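## Task

Retrieve the red mint tin from beneath the desk and place it fully inside the tote, with the tote standing upright at the end. Every other item must stay in its own tote. The utility cart and the coffee table must both be upright at the end or the task fails. The robot must not tip over or finish leaning. Anything held in place only by the robot at the end does not count.

## Robot and tools

Robot: a Hello Robot Stretch 4, about 1.6 m tall, with one arm. It has an omni-wheel base (rim within 0.23 m of the base origin), a lift that slides up a mast, a telescoping arm reaching forward, a three-joint wrist (yaw, pitch, roll) and a two-finger gripper with bendy steel fingers. A loose object may occasionally get nudged by an outside push.

Frames: the base frame sits on the floor beneath the base centre, x ahead, y to the left, z up. hand_pose is reported in this frame and marks a point between the open fingertips; with all wrist joints at zero its axes line up with the base frame, though the printed position may be somewhat off. The odometry frame is where the base frame was at the start of the scene. base_odometry comes from wheel turns only, so slipping looks like motion; heading runs -3.142 to 3.142, left positive.

execute_actions: argument "actions" is a list holding one action or none (empty list just reports state and images). Argument "cameras" picks images: head_camera, head_left_camera, head_right_camera, wrist_camera or all; omitted/null/["all"] gives all, [] gives none, an unknown name rejects the call. An action holds "base", "joints" or both, optionally with "pace" and "contact_limits"; alternatively it is {"end_of_arm": "enable_torque"} by itself. All motions in an action begin together.
- "base": exactly one relative move from the base's current measured position. translate_m: straight drive in metres, forward positive, -2 to 2. strafe_m: sideways drive in metres, left positive, -2 to 2. rotate_rad: spin in place in radians, counter-clockwise (left) positive, -3.2 to 3.2.
- "joints": absolute targets keyed by name (not offsets). lift_m 0 to 1.2 (tolerance 0.004); arm_m 0 to 0.55 extension (0.004); wrist_yaw_rad -1.134 to 4.276, 0 ahead, positive leftward, 3.14 tucked back, above 3.4 the arm may block it (0.02); wrist_pitch_rad -1.117 to 4.259, 0 level, 1.57 pointing down (0.05); wrist_roll_rad -1.117 to 4.259, 0 puts fingers level, positive turns clockwise viewed from behind (0.02); gripper_m -0.038 to 0.141, fingertip gap in metres, negative means pressing together (0.004). Joint targets out of range get clipped and reported; other bad values or unknown keys reject the call with no motion.
- "pace": "slow", "default", "fast" or "max" (default if absent). Base speeds 0.1/0.3/0.4/0.6 m/s and 1/2/3/4 rad/s; with lift above 0.2 these are capped lower, down to 0.3 m/s and 1 rad/s at 1.2. An action runs at most 15 s.
- "contact_limits": only key arm_m, 0 (gentlest) to 0.75 (firmest), default 0.5; the arm halts when it pushes harder.
A joint or base left out of an action may still be driving toward an earlier target without showing it. Unfold at scene start with lift_m 0.4 plus wrist_yaw_rad 0 together.

wait: "seconds" 0 to 10; no new command, returns state and images.
zoom_image: "camera" plus "region" [x0, y0, x1, y1] in pixels from the top-left, at most 504 by 504, on that camera's latest full image.
read_manual: "section" "licences" returns licence text only.
finished_scene: "scene" is the current scene's number; irreversible, reports success and gives the next task. Replying without any tool call ends everything. After a result reports a stop, later movement, wait and finished_scene calls in the same reply are skipped.

Cameras: head_camera looks forward and down from the mast top (turn the base to aim it); head_left_camera and head_right_camera are fisheyes beside it, angled steeper, showing base and arm; wrist_camera looks down the fingers, tips near the bottom of the frame.

Result lines: lidar_m lists 12 distances in metres, 30-degree sectors starting straight ahead and going counter-clockwise (4th left, 7th behind, 10th right); "-" means nothing seen or closer than 0.25 m. It senses from about 0.15 m up, so table tops register; it can miss glass, thin legs and things behind. wrist_depth_mm is a 7x7 grid of depths, 100 to 2000 mm, row by row from top left; "-" unknown; robot parts appear. turned_by_wheels vs turned_by_imu differing by over about 0.1 rad suggests a collision or slip, adding that difference as heading error. base_tilt gives forward/right lean in degrees with a constant bias up to 1.5. motor_effort gives percent of max, positive toward larger values, bracket showing the action's peak; offsets and noise exist. Wheel efforts positive turn the base right. on_its_own lists what happened uncommanded; "held at" is a target, not position.
Statuses: done; off_target (stopped short, maybe still pushing); contact_stop_at_<key> (blocked; lift, arm or wheels go slack, a slack lift may sink, slack wheels may roll); limit_stop_at_<name>, including tilt (over 6 degrees; lift, arm, wheels slack until leaning less) and own_body (self-collision risk, more likely with pitch below -0.2 and roll below -0.4 or above 4); time_out; torque_fault (a wrist or gripper motor went limp, e.g. gripper jammed against something or over about 2 kg held level; send enable_torque). Slack parts recover when next commanded.

Gripping: command a gap smaller than the object; squeezing tighter pulls it toward the wrist by up to a third of the shortfall, opening pushes it out. Readings and "done" don't prove a hold; look for a distinct gripper effort change at targets of 0 or above. Fingertips pressed on a surface can stick; lift up.

Avoid: dropping, slipping, slamming or hard shoves; driving or turning with over 1 kg held and arm_m above 0.2, especially fast; steady pushing or pulling with a raised gripper or high contact limit, which can tip the robot; toppling the cart, coffee table or tote. Finish with objects resting on their own.

Each tool is called after ">>>" as name([rows], argument=value, ...), one row to a line, values as JSON.

## Session

I'll start by looking at the current state and the camera images.

>>> execute_actions(actions=[])

Scene clock: 0.00 s.
base_odometry: x=+0.000 y=+0.000 heading=+0.000 (m, m, rad; odometry frame)
turned_by_wheels: +0.000 (rad since the last result)
turned_by_imu: +0.000 (rad since the last result)
base_tilt: forward=+0.1 right=+0.4 (deg)
lidar_m: 1.27 1.80 2.82 1.97 2.47 1.39 1.34 1.42 1.25 1.17 1.26 2.03
base_status: not commanded
joint_positions: lift_m=+0.187 arm_m=-0.002 wrist_yaw_rad=+3.107 wrist_pitch_rad=-0.013 wrist_roll_rad=+0.005 gripper_m=+0.057
joint_status: not commanded
motor_effort: lift_m=+19 arm_m=+0 wrist_yaw_rad=+0 wrist_pitch_rad=-8 wrist_roll_rad=+1 gripper_m=-3 wheel_0=+1 wheel_1=+0 wheel_2=+0 (%)
hand_pose: x=-0.1161 y=+0.0975 z=+0.3690 quat_wxyz=(+0.017, +0.007, +0.003, +1.000) (m; base frame)
wrist_depth_mm: - 148 1863 1863 1921 1808 1863 / - 123 195 1863 1863 1863 1808 / - 117 153 1921 1921 1808 1863 / - 133 190 1808 1863 1863 1756 / 145 1863 1863 1863 1863 1808 1808 / 788 1618 1430 1397 202 1397 1397 / 891 1025 891 931 960 831 931
pictures: head_camera, head_left_camera, head_right_camera, wrist_camera
Images, in order (width x height): head_camera 420x560, head_left_camera 420x672, head_right_camera 420x672, wrist_camera 616x392.

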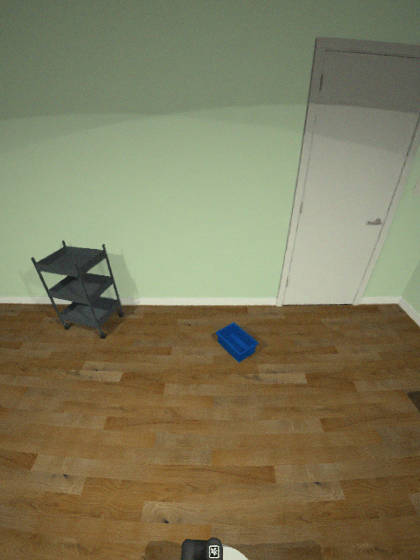

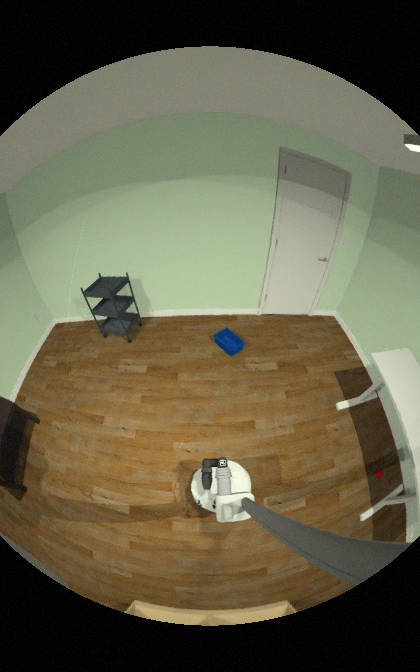

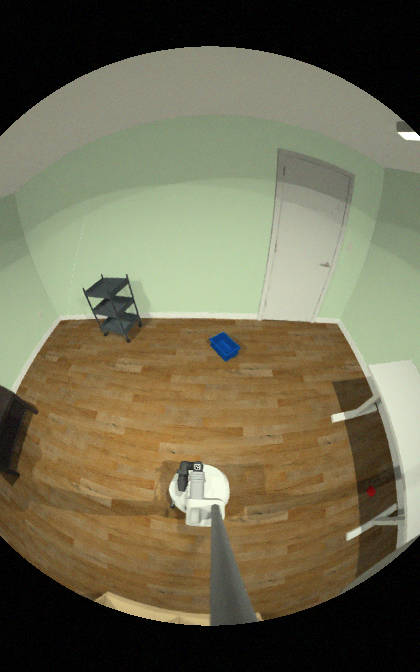

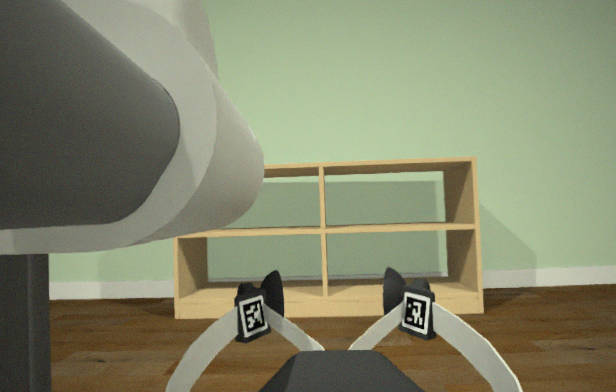

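>>> zoom_image(camera="head_camera", region=[190, 300, 290, 380])

>>> zoom_image(camera="head_right_camera", region=[300, 340, 420, 580])

Region (190, 300, 290, 380) of head_camera's 420x560 image, scaled by 5.040, with more detail than that image has; it fills the top 403 rows of this view, and the rest is white.

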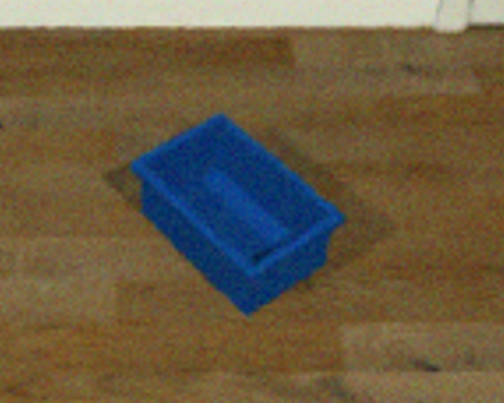

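Region (300, 340, 420, 580) of head_right_camera's 420x672 image, scaled by 2.100, with more detail than that image has.

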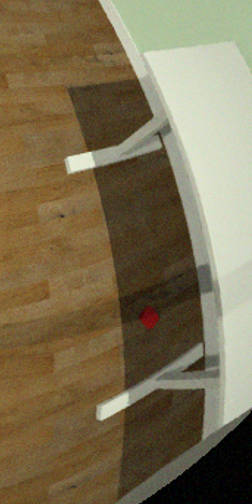

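>>> execute_actions([
  {"base": {"rotate_rad": -1.65}, "joints": {"lift_m": 0.4, "wrist_yaw_rad": 0}, "pace": "fast"},
])

Scene clock: 13.23 s.
base_odometry: x=+0.000 y=+0.000 heading=-1.650 (m, m, rad; odometry frame)
turned_by_wheels: -1.650 (rad since the last result)
turned_by_imu: -1.672 (rad since the last result)
base_tilt: forward=+0.0 right=+0.4 (deg)
lidar_m: 1.19 1.24 2.06 1.28 1.81 2.16 1.98 2.06 1.40 1.33 1.37 1.27
base_status: done
joint_positions: lift_m=+0.400 arm_m=-0.002 wrist_yaw_rad=+0.000 wrist_pitch_rad=-0.013 wrist_roll_rad=+0.005 gripper_m=+0.057
joint_status: all done
motor_effort: lift_m=+24(24) arm_m=+0(1) wrist_yaw_rad=+0(3) wrist_pitch_rad=-5(7) wrist_roll_rad=+0(0) gripper_m=+0(0) wheel_0=+3(9) wheel_1=+1(9) wheel_2=+1(10) (%)
hand_pose: x=+0.4576 y=-0.0873 z=+0.5816 quat_wxyz=(+1.000, +0.003, -0.007, +0.000) (m; base frame)
wrist_depth_mm: 1756 1756 1756 1756 1808 1863 1756 / 1808 1808 1756 1808 1756 1808 1808 / 1708 1756 1708 1756 1756 1756 1756 / 1661 1336 1708 1756 1281 1397 1756 / 1756 1708 1808 1708 1708 1863 1808 / 1661 1756 1708 1708 201 1661 1756 / 1537 1366 1308 1366 1430 1255 1366
pictures: head_camera, head_left_camera, head_right_camera, wrist_camera
Images, in order (width x height): head_camera 420x560, head_left_camera 420x672, head_right_camera 420x672, wrist_camera 616x392.

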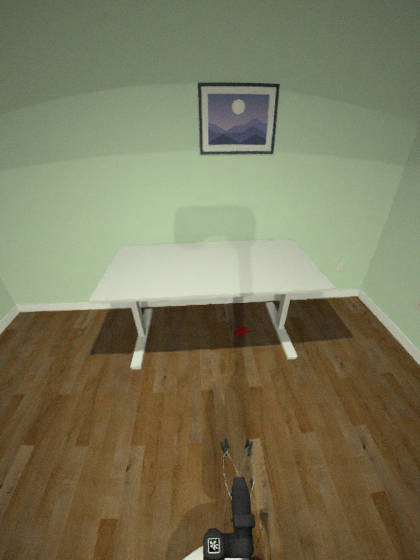

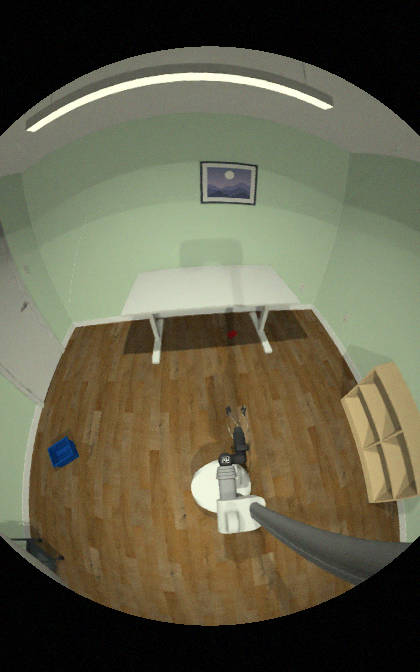

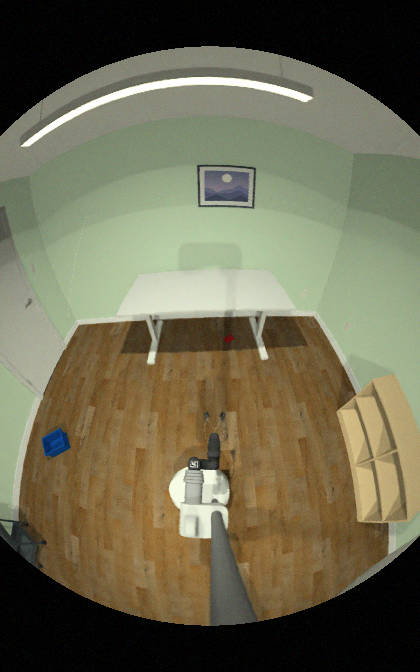

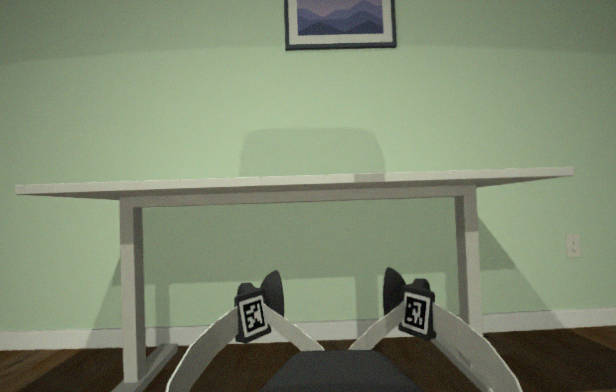

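>>> zoom_image(camera="head_camera", region=[200, 300, 300, 370])

Region (200, 300, 300, 370) of head_camera's 420x560 image, scaled by 5.040, with more detail than that image has; it fills the top 353 rows of this view, and the rest is white.

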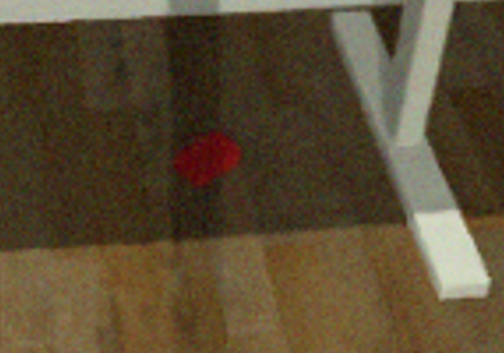

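>>> execute_actions([
  {"base": {"translate_m": 0.93}, "joints": {"lift_m": 0.25, "arm_m": 0.36, "wrist_pitch_rad": 1.57, "gripper_m": 0.12}, "pace": "max"},
])

Scene clock: 118.70 s.
base_odometry: x=-0.073 y=-0.927 heading=-1.649 (m, m, rad; odometry frame)
turned_by_wheels: +0.000 (rad since the last result)
turned_by_imu: -0.006 (rad since the last result)
base_tilt: forward=-0.1 right=+0.5 (deg)
lidar_m: 0.26 0.27 0.36 2.02 1.52 2.47 2.95 1.97 1.37 1.37 0.43 0.28
base_status: done
joint_positions: lift_m=+0.250 arm_m=+0.359 wrist_yaw_rad=+0.000 wrist_pitch_rad=+1.570 wrist_roll_rad=+0.005 gripper_m=+0.120
joint_status: all done
motor_effort: lift_m=+17(21) arm_m=+7(12) wrist_yaw_rad=+0(0) wrist_pitch_rad=+1(4) wrist_roll_rad=+1(0) gripper_m=-1(1) wheel_0=+1(9) wheel_1=+0(8) wheel_2=+1(12) (%)
hand_pose: x=+0.5299 y=-0.0874 z=+0.1399 quat_wxyz=(+0.707, +0.002, +0.707, -0.002) (m; base frame)
wrist_depth_mm: 382 377 370 366 362 359 355 / 379 377 368 366 364 330 327 / 379 375 366 364 359 330 351 / 375 370 368 364 357 355 351 / 377 373 366 362 357 353 351 / 377 373 216 359 357 202 347 / 375 368 366 158 353 353 347
pictures: head_camera, head_left_camera, head_right_camera, wrist_camera
Images, in order (width x height): head_camera 420x560, head_left_camera 420x672, head_right_camera 420x672, wrist_camera 616x392.

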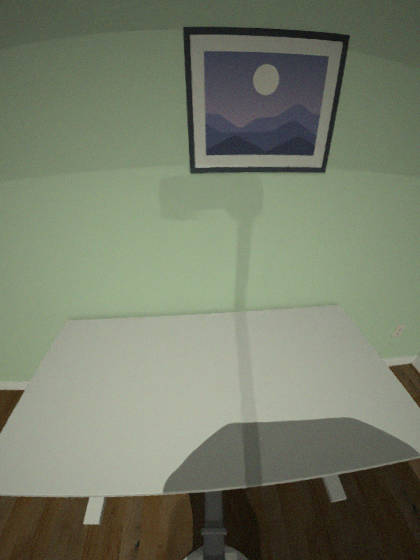

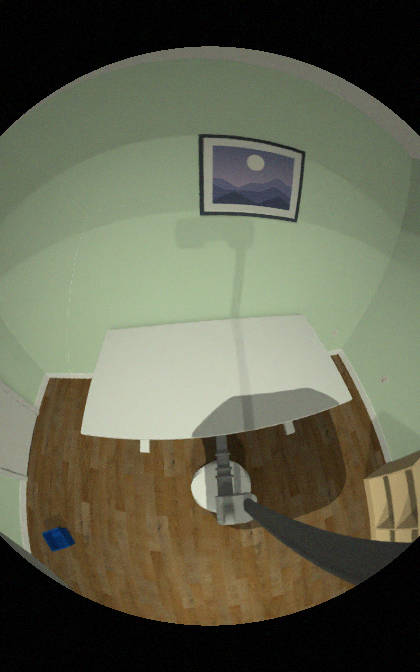

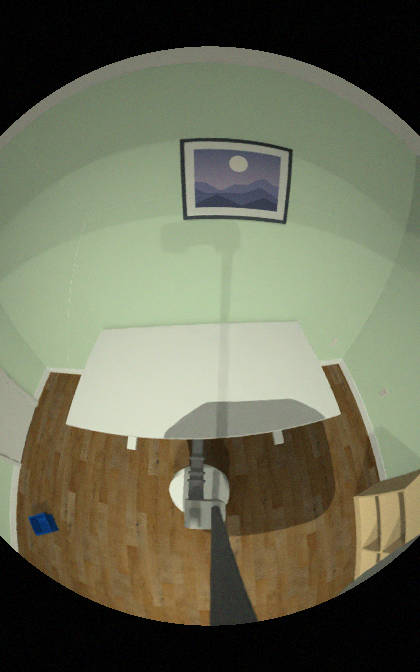

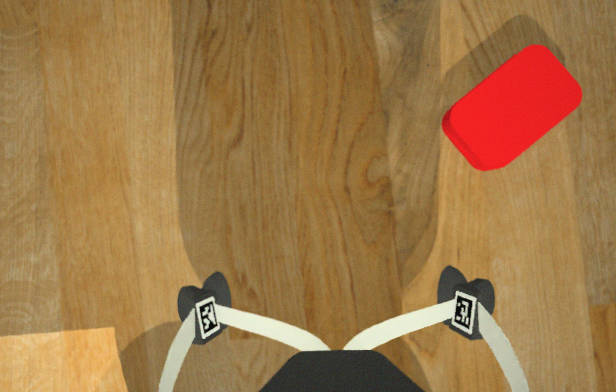

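>>> zoom_image(camera="wrist_camera", region=[416, 10, 616, 210])

Region (416, 10, 616, 210) of wrist_camera's 616x392 image, scaled by 2.520.

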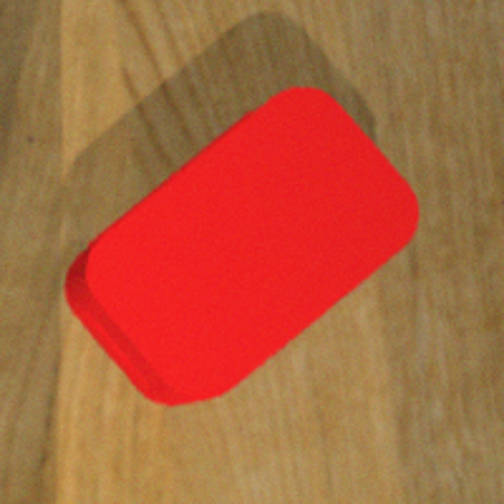

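>>> execute_actions([
  {"base": {"strafe_m": -0.153}, "joints": {"lift_m": 0.18, "arm_m": 0.49, "wrist_roll_rad": 0.92}, "pace": "fast"},
], cameras=["wrist_camera", "head_right_camera"])

Scene clock: 179.77 s.
base_odometry: x=-0.225 y=-0.915 heading=-1.649 (m, m, rad; odometry frame)
turned_by_wheels: +0.000 (rad since the last result)
turned_by_imu: -0.001 (rad since the last result)
base_tilt: forward=+0.1 right=+0.5 (deg)
lidar_m: 0.28 0.29 0.40 0.90 1.65 2.55 2.91 1.76 1.20 1.33 0.43 0.30
base_status: done
joint_positions: lift_m=+0.180 arm_m=+0.489 wrist_yaw_rad=+0.000 wrist_pitch_rad=+1.570 wrist_roll_rad=+0.920 gripper_m=+0.120
joint_status: all done
motor_effort: lift_m=+14(15) arm_m=+7(6) wrist_yaw_rad=+0(1) wrist_pitch_rad=+1(0) wrist_roll_rad=+2(3) gripper_m=-1(2) wheel_0=-1(16) wheel_1=+1(13) wheel_2=+0(3) (%)
hand_pose: x=+0.6599 y=-0.0874 z=+0.0701 quat_wxyz=(+0.634, +0.314, +0.633, -0.314) (m; base frame)
wrist_depth_mm: 306 303 300 300 296 291 290 / 304 303 300 298 294 290 289 / 303 300 297 296 293 289 287 / 301 298 296 268 291 289 286 / 303 298 294 267 290 287 286 / 298 296 216 264 265 202 283 / 298 297 293 158 286 283 285
pictures: head_right_camera, wrist_camera
Images, in order (width x height): head_right_camera 420x672, wrist_camera 616x392.

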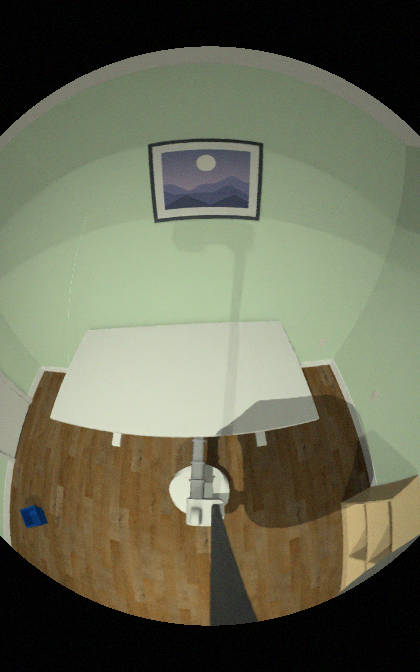

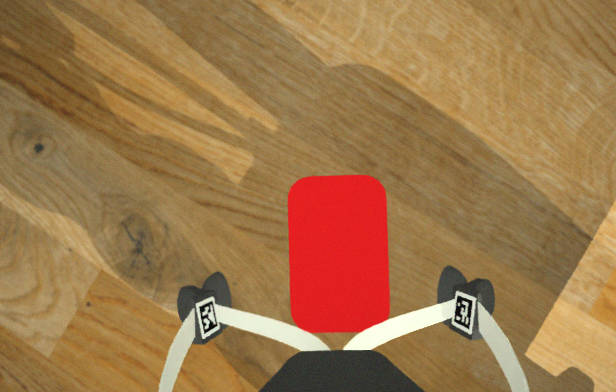

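>>> execute_actions([
  {"base": {"strafe_m": -0.014}, "joints": {"lift_m": 0.143, "arm_m": 0.496, "gripper_m": 0.1}, "pace": "default"},
], cameras=["wrist_camera"])

Scene clock: 206.90 s.
base_odometry: x=-0.239 y=-0.914 heading=-1.649 (m, m, rad; odometry frame)
turned_by_wheels: +0.000 (rad since the last result)
turned_by_imu: +0.000 (rad since the last result)
base_tilt: forward=+0.1 right=+0.4 (deg)
lidar_m: 0.28 0.30 0.38 0.91 1.67 2.59 2.93 1.68 1.22 1.34 0.45 0.31
base_status: done
joint_positions: lift_m=+0.143 arm_m=+0.495 wrist_yaw_rad=+0.000 wrist_pitch_rad=+1.570 wrist_roll_rad=+0.920 gripper_m=+0.100
joint_status: all done
motor_effort: lift_m=+14(9) arm_m=+8(12) wrist_yaw_rad=+0(0) wrist_pitch_rad=+3(0) wrist_roll_rad=+1(2) gripper_m=+1(1) wheel_0=+2(7) wheel_1=-2(8) wheel_2=+0(2) (%)
hand_pose: x=+0.6658 y=-0.0874 z=+0.0332 quat_wxyz=(+0.634, +0.314, +0.633, -0.314) (m; base frame)
wrist_depth_mm: 267 264 264 260 258 256 254 / 265 265 260 259 257 254 253 / 265 263 260 258 257 253 252 / 264 262 260 257 254 253 251 / 264 259 257 229 254 252 250 / 263 259 218 229 228 249 250 / 262 258 255 164 250 249 247
pictures: wrist_camera
Images, in order (width x height): wrist_camera 616x392.

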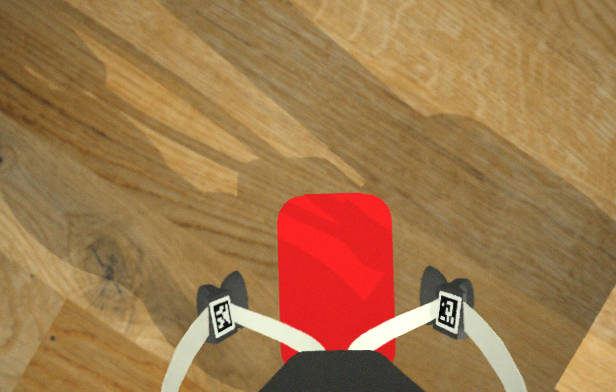

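>>> execute_actions([
  {"joints": {"lift_m": 0.137, "gripper_m": 0.025}, "pace": "default"},
], cameras=["wrist_camera"])

Scene clock: 214.03 s.
base_odometry: x=-0.239 y=-0.914 heading=-1.649 (m, m, rad; odometry frame)
turned_by_wheels: +0.000 (rad since the last result)
turned_by_imu: +0.000 (rad since the last result)
base_tilt: forward=+0.1 right=+0.4 (deg)
lidar_m: 0.27 0.30 0.40 0.91 1.65 2.54 2.90 1.70 1.23 1.33 0.43 0.31
base_status: not commanded
joint_positions: lift_m=+0.137 arm_m=+0.495 wrist_yaw_rad=+0.000 wrist_pitch_rad=+1.570 wrist_roll_rad=+0.920 gripper_m=+0.025
joint_status: all done
motor_effort: lift_m=+14(10) arm_m=+8(8) wrist_yaw_rad=-1(1) wrist_pitch_rad=+0(1) wrist_roll_rad=+1(1) gripper_m=-21(18) wheel_0=+2(2) wheel_1=-2(2) wheel_2=+0(0) (%)
hand_pose: x=+0.6657 y=-0.0874 z=+0.0271 quat_wxyz=(+0.634, +0.314, +0.633, -0.314) (m; base frame)
wrist_depth_mm: 262 258 255 254 251 250 248 / 259 256 256 253 251 249 247 / 258 256 254 252 250 249 246 / 258 255 253 250 248 246 245 / 256 255 253 213 248 245 244 / 255 254 207 213 211 244 243 / 254 252 250 152 245 243 241
pictures: wrist_camera
Images, in order (width x height): wrist_camera 616x392.

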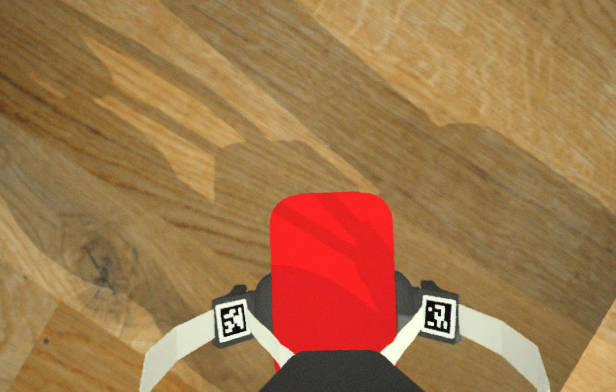

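>>> execute_actions([
  {"base": {"rotate_rad": 2.1}, "joints": {"lift_m": 0.27, "arm_m": 0.28}, "pace": "fast"},
])

Scene clock: 261.07 s.
base_odometry: x=-0.239 y=-0.914 heading=+0.450 (m, m, rad; odometry frame)
turned_by_wheels: +2.100 (rad since the last result)
turned_by_imu: +2.128 (rad since the last result)
base_tilt: forward=+0.0 right=+0.4 (deg)
lidar_m: 1.65 2.57 2.89 1.73 1.21 1.36 0.43 0.31 0.28 0.28 0.40 2.16
base_status: done
joint_positions: lift_m=+0.270 arm_m=+0.281 wrist_yaw_rad=+0.000 wrist_pitch_rad=+1.570 wrist_roll_rad=+0.920 gripper_m=+0.025
joint_status: all done
motor_effort: lift_m=+24(30) arm_m=-8(8) wrist_yaw_rad=-1(2) wrist_pitch_rad=+1(4) wrist_roll_rad=+1(1) gripper_m=-24(18) wheel_0=-2(13) wheel_1=-2(8) wheel_2=+0(12) (%)
hand_pose: x=+0.4526 y=-0.0874 z=+0.1593 quat_wxyz=(+0.634, +0.314, +0.633, -0.314) (m; base frame)
wrist_depth_mm: 397 399 392 387 384 379 377 / 397 394 389 384 382 377 377 / 392 389 387 382 382 379 375 / 397 389 387 382 379 375 375 / 392 387 384 214 379 375 373 / 392 389 208 213 211 370 370 / 389 389 379 152 370 370 366
pictures: head_camera, head_left_camera, head_right_camera, wrist_camera
Images, in order (width x height): head_camera 420x560, head_left_camera 420x672, head_right_camera 420x672, wrist_camera 616x392.

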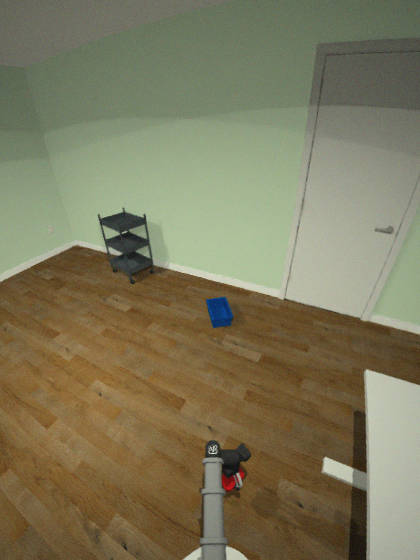

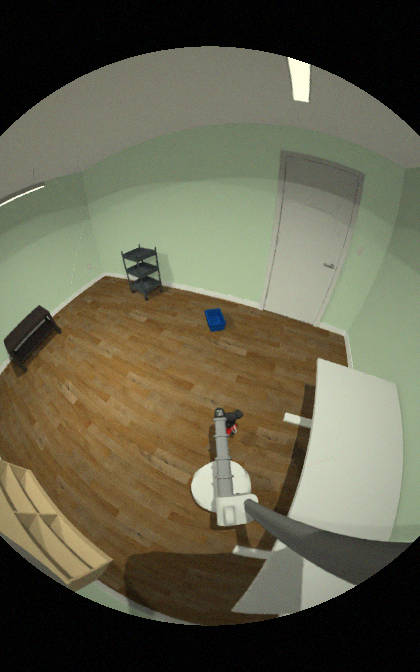

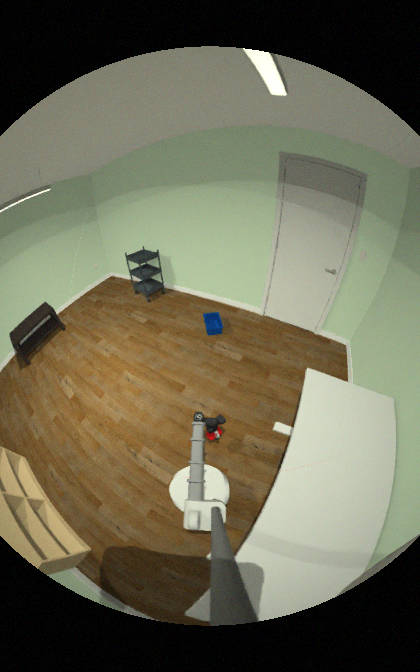

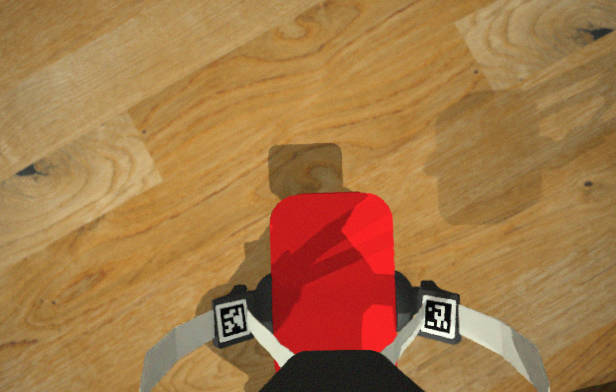

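>>> zoom_image(camera="head_camera", region=[180, 280, 260, 340])

Region (180, 280, 260, 340) of head_camera's 420x560 image, scaled by 6.300, with more detail than that image has; it fills the top 378 rows of this view, and the rest is white.

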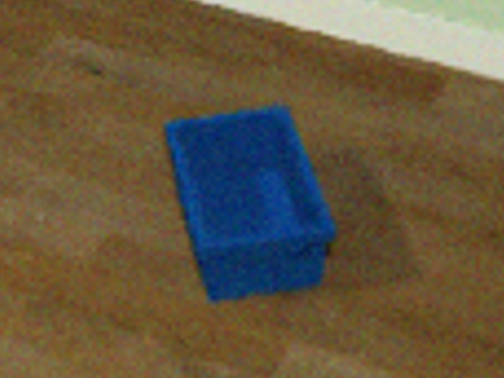

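>>> execute_actions([
  {"base": {"translate_m": 1.13}, "joints": {"lift_m": 0.42, "arm_m": 0.47, "wrist_roll_rad": 1.38}, "pace": "max"},
])

Scene clock: 332.70 s.
base_odometry: x=+0.778 y=-0.422 heading=+0.451 (m, m, rad; odometry frame)
turned_by_wheels: +0.000 (rad since the last result)
turned_by_imu: -0.008 (rad since the last result)
base_tilt: forward=+0.2 right=+0.4 (deg)
lidar_m: 0.50 1.58 2.47 2.46 2.30 2.14 1.22 0.83 0.79 1.61 1.25 0.57
base_status: done
joint_positions: lift_m=+0.420 arm_m=+0.469 wrist_yaw_rad=+0.000 wrist_pitch_rad=+1.570 wrist_roll_rad=+1.380 gripper_m=+0.025
joint_status: all done
motor_effort: lift_m=+23(26) arm_m=+7(4) wrist_yaw_rad=+0(1) wrist_pitch_rad=-2(2) wrist_roll_rad=+1(3) gripper_m=-19(17) wheel_0=+3(9) wheel_1=+0(11) wheel_2=+1(15) (%)
hand_pose: x=+0.6399 y=-0.0874 z=+0.3094 quat_wxyz=(+0.546, +0.450, +0.545, -0.450) (m; base frame)
wrist_depth_mm: 554 549 549 544 539 530 525 / 544 549 539 530 535 530 530 / 539 539 539 535 530 525 521 / 544 535 508 413 449 521 521 / 544 535 530 214 407 521 517 / 535 530 207 212 211 517 512 / 530 535 525 152 404 517 508
pictures: head_camera, head_left_camera, head_right_camera, wrist_camera
Images, in order (width x height): head_camera 420x560, head_left_camera 420x672, head_right_camera 420x672, wrist_camera 616x392.

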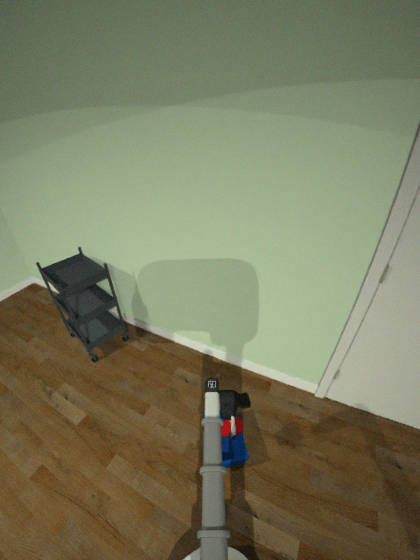

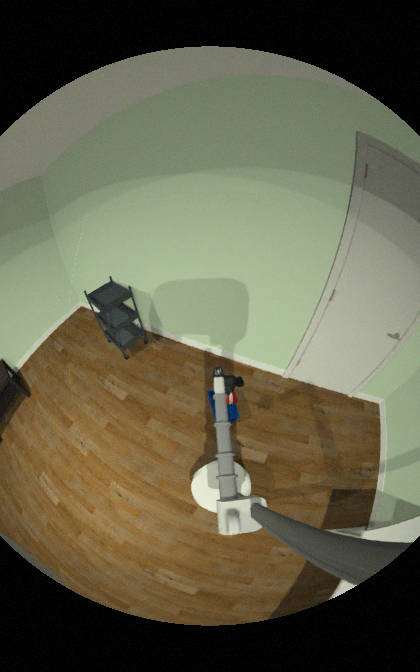

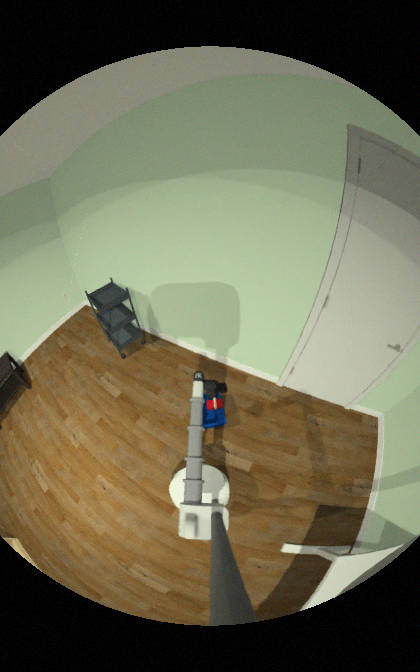

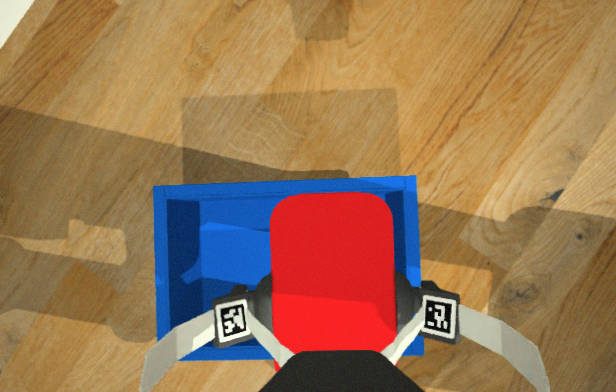

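>>> execute_actions([
  {"base": {"strafe_m": 0.028}, "joints": {"lift_m": 0.29, "arm_m": 0.537}, "pace": "fast"},
], cameras=["wrist_camera", "head_camera", "head_right_camera"])

Scene clock: 367.00 s.
base_odometry: x=+0.766 y=-0.396 heading=+0.451 (m, m, rad; odometry frame)
turned_by_wheels: +0.000 (rad since the last result)
turned_by_imu: +0.000 (rad since the last result)
base_tilt: forward=+0.2 right=+0.4 (deg)
lidar_m: 0.52 1.55 2.41 2.41 2.23 2.13 1.25 0.85 0.82 1.66 1.24 0.58
base_status: done
joint_positions: lift_m=+0.290 arm_m=+0.536 wrist_yaw_rad=+0.000 wrist_pitch_rad=+1.570 wrist_roll_rad=+1.380 gripper_m=+0.025
joint_status: all done
motor_effort: lift_m=+14(17) arm_m=+7(9) wrist_yaw_rad=-1(0) wrist_pitch_rad=+1(1) wrist_roll_rad=+1(1) gripper_m=-20(18) wheel_0=+2(12) wheel_1=-3(9) wheel_2=+0(4) (%)
hand_pose: x=+0.7069 y=-0.0874 z=+0.1801 quat_wxyz=(+0.546, +0.450, +0.545, -0.450) (m; base frame)
wrist_depth_mm: 418 415 415 410 410 404 399 / 418 415 413 407 407 402 399 / 413 413 407 404 399 301 399 / 413 407 342 325 397 364 394 / 410 407 375 213 394 373 392 / 410 402 207 213 210 301 282 / 407 399 289 152 277 281 273
pictures: head_camera, head_right_camera, wrist_camera
Images, in order (width x height): head_camera 420x560, head_right_camera 420x672, wrist_camera 616x392.

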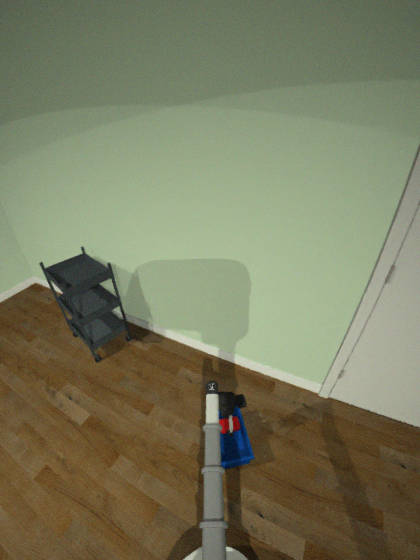

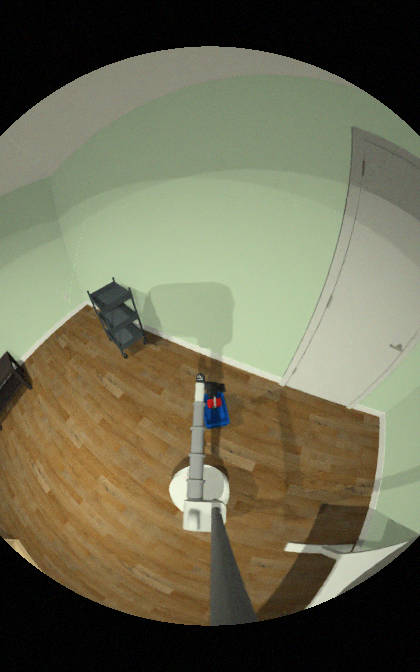

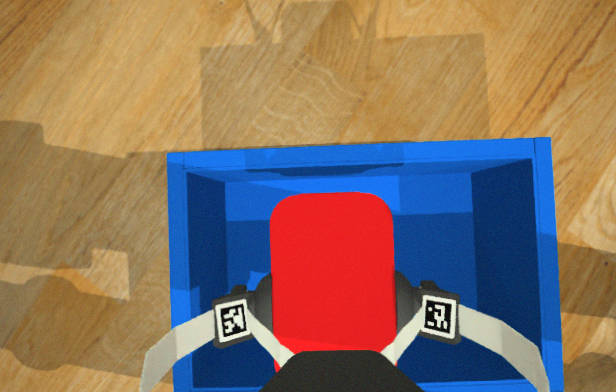

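>>> zoom_image(camera="head_camera", region=[190, 375, 280, 480])

>>> zoom_image(camera="wrist_camera", region=[130, 120, 616, 392])

Region (190, 375, 280, 480) of head_camera's 420x560 image, scaled by 4.800, with more detail than that image has; it fills the left 432 columns of this view, and the rest is white.

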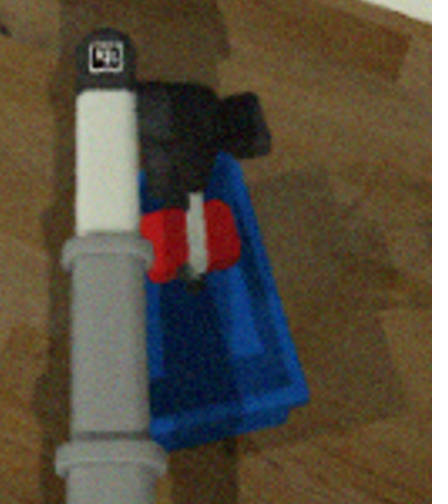

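Region (130, 120, 616, 392) of wrist_camera's 616x392 image, scaled by 1.037; it fills the top 282 rows of this view, and the rest is white.

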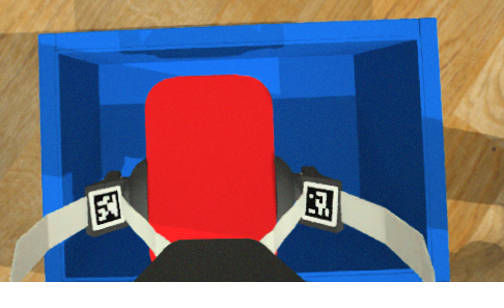

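>>> execute_actions([
  {"joints": {"lift_m": 0.146}, "pace": "fast"},
], cameras=["wrist_camera", "head_camera"])

Scene clock: 394.67 s.
base_odometry: x=+0.766 y=-0.396 heading=+0.451 (m, m, rad; odometry frame)
turned_by_wheels: +0.000 (rad since the last result)
turned_by_imu: +0.000 (rad since the last result)
base_tilt: forward=+0.0 right=+0.5 (deg)
lidar_m: 0.52 1.56 2.44 2.41 2.26 2.13 1.22 0.84 0.82 1.62 1.26 0.57
base_status: not commanded
joint_positions: lift_m=+0.146 arm_m=+0.536 wrist_yaw_rad=+0.000 wrist_pitch_rad=+1.570 wrist_roll_rad=+1.380 gripper_m=+0.025
joint_status: all done
motor_effort: lift_m=+15(15) arm_m=+8(7) wrist_yaw_rad=-1(1) wrist_pitch_rad=+1(0) wrist_roll_rad=+2(1) gripper_m=-18(18) wheel_0=+2(2) wheel_1=-3(3) wheel_2=+0(0) (%)
hand_pose: x=+0.7069 y=-0.0874 z=+0.0361 quat_wxyz=(+0.546, +0.450, +0.545, -0.450) (m; base frame)
wrist_depth_mm: 271 268 267 265 263 260 258 / 271 266 266 143 141 140 257 / 145 160 168 176 185 194 202 / 147 203 260 256 254 254 251 / 146 200 258 213 254 251 250 / 145 197 207 213 211 251 250 / 142 172 255 152 250 249 244
pictures: head_camera, wrist_camera
Images, in order (width x height): head_camera 420x560, wrist_camera 616x392.

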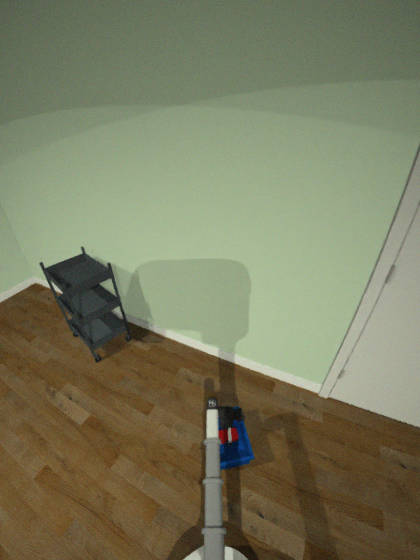

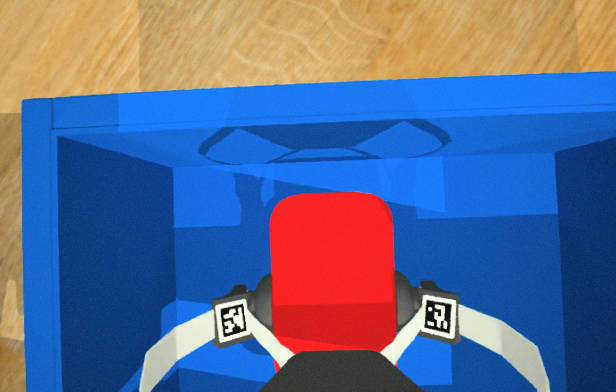

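>>> execute_actions([
  {"joints": {"lift_m": 0.141, "gripper_m": 0.085}, "pace": "default"},
], cameras=["wrist_camera"])

Scene clock: 403.07 s.
base_odometry: x=+0.766 y=-0.396 heading=+0.451 (m, m, rad; odometry frame)
turned_by_wheels: +0.000 (rad since the last result)
turned_by_imu: +0.000 (rad since the last result)
base_tilt: forward=+0.2 right=+0.4 (deg)
lidar_m: 0.51 1.57 2.42 2.41 2.25 2.13 1.27 0.84 0.82 1.64 1.27 0.58
base_status: not commanded
joint_positions: lift_m=+0.141 arm_m=+0.536 wrist_yaw_rad=+0.000 wrist_pitch_rad=+1.570 wrist_roll_rad=+1.380 gripper_m=+0.085
joint_status: all done
motor_effort: lift_m=+14(14) arm_m=+7(8) wrist_yaw_rad=-1(1) wrist_pitch_rad=+1(1) wrist_roll_rad=+2(1) gripper_m=+1(19) wheel_0=+2(2) wheel_1=-3(3) wheel_2=+0(0) (%)
hand_pose: x=+0.7068 y=-0.0874 z=+0.0311 quat_wxyz=(+0.546, +0.450, +0.545, -0.450) (m; base frame)
wrist_depth_mm: 267 264 263 260 258 256 255 / 264 263 139 138 137 136 135 / 141 160 167 176 185 193 202 / 141 202 254 252 249 249 248 / 140 199 252 225 249 247 245 / 139 196 217 224 222 246 244 / 138 193 250 166 247 245 243
pictures: wrist_camera
Images, in order (width x height): wrist_camera 616x392.

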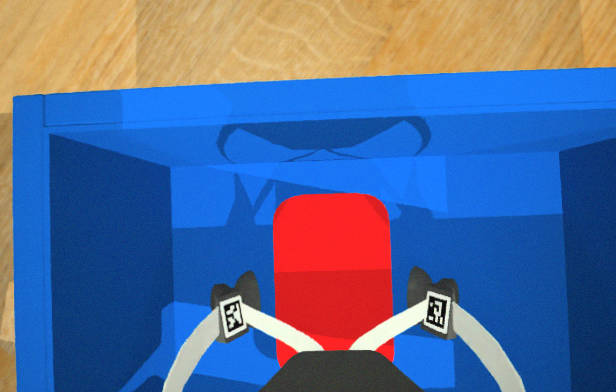

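The tin now rests on the tote floor and the fingers are clear. I'll lift the gripper out.

>>> execute_actions([
  {"joints": {"lift_m": 0.29}, "pace": "max"},
], cameras=["wrist_camera", "head_camera", "head_left_camera"])

Scene clock: 407.53 s.
base_odometry: x=+0.766 y=-0.396 heading=+0.451 (m, m, rad; odometry frame)
turned_by_wheels: +0.000 (rad since the last result)
turned_by_imu: +0.000 (rad since the last result)
base_tilt: forward=+0.0 right=+0.5 (deg)
lidar_m: 0.51 1.55 2.44 2.42 2.23 2.14 1.26 0.86 0.81 1.65 1.25 0.57
base_status: not commanded
joint_positions: lift_m=+0.290 arm_m=+0.536 wrist_yaw_rad=+0.000 wrist_pitch_rad=+1.570 wrist_roll_rad=+1.380 gripper_m=+0.085
joint_status: all done
motor_effort: lift_m=+23(26) arm_m=+7(7) wrist_yaw_rad=+0(1) wrist_pitch_rad=+2(0) wrist_roll_rad=+1(1) gripper_m=-2(2) wheel_0=+2(2) wheel_1=-4(4) wheel_2=+0(0) (%)
hand_pose: x=+0.7068 y=-0.0874 z=+0.1794 quat_wxyz=(+0.546, +0.450, +0.545, -0.450) (m; base frame)
wrist_depth_mm: 421 415 407 407 407 402 399 / 418 415 410 407 404 399 399 / 415 410 407 404 402 301 394 / 410 407 340 399 397 364 394 / 410 407 373 373 394 373 389 / 410 404 218 370 368 320 285 / 404 402 301 165 310 283 285
pictures: head_camera, head_left_camera, wrist_camera
Images, in order (width x height): head_camera 420x560, head_left_camera 420x672, wrist_camera 616x392.

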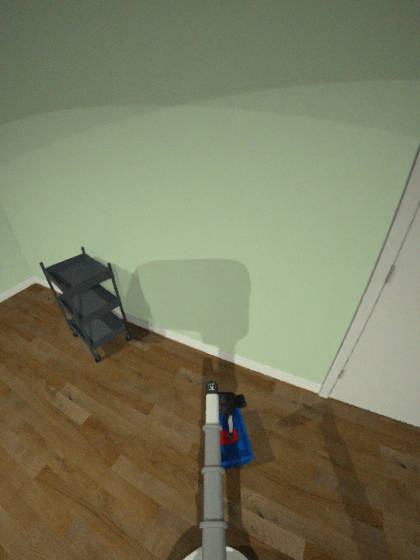

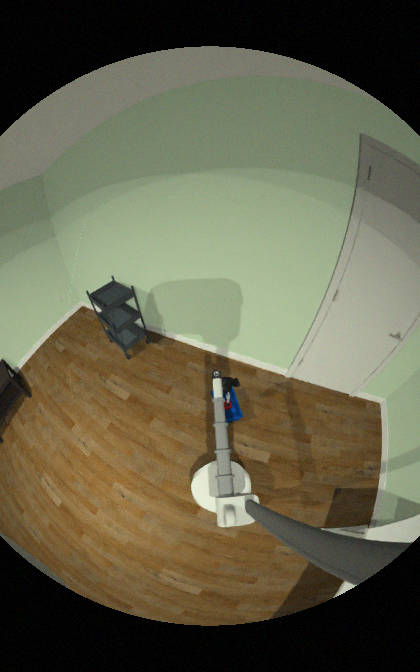

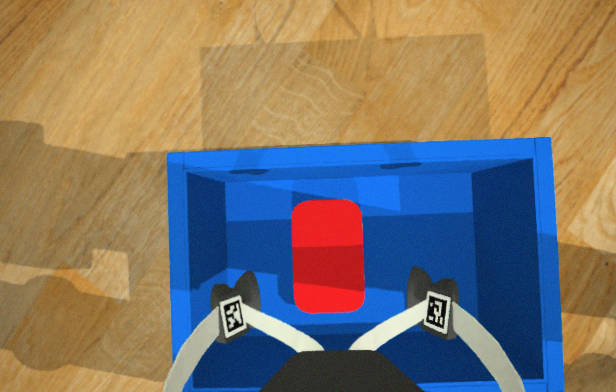

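The tin lies flat inside the upright tote and the gripper is out.

>>> finished_scene(scene=1)

The scene is finished: the task was done.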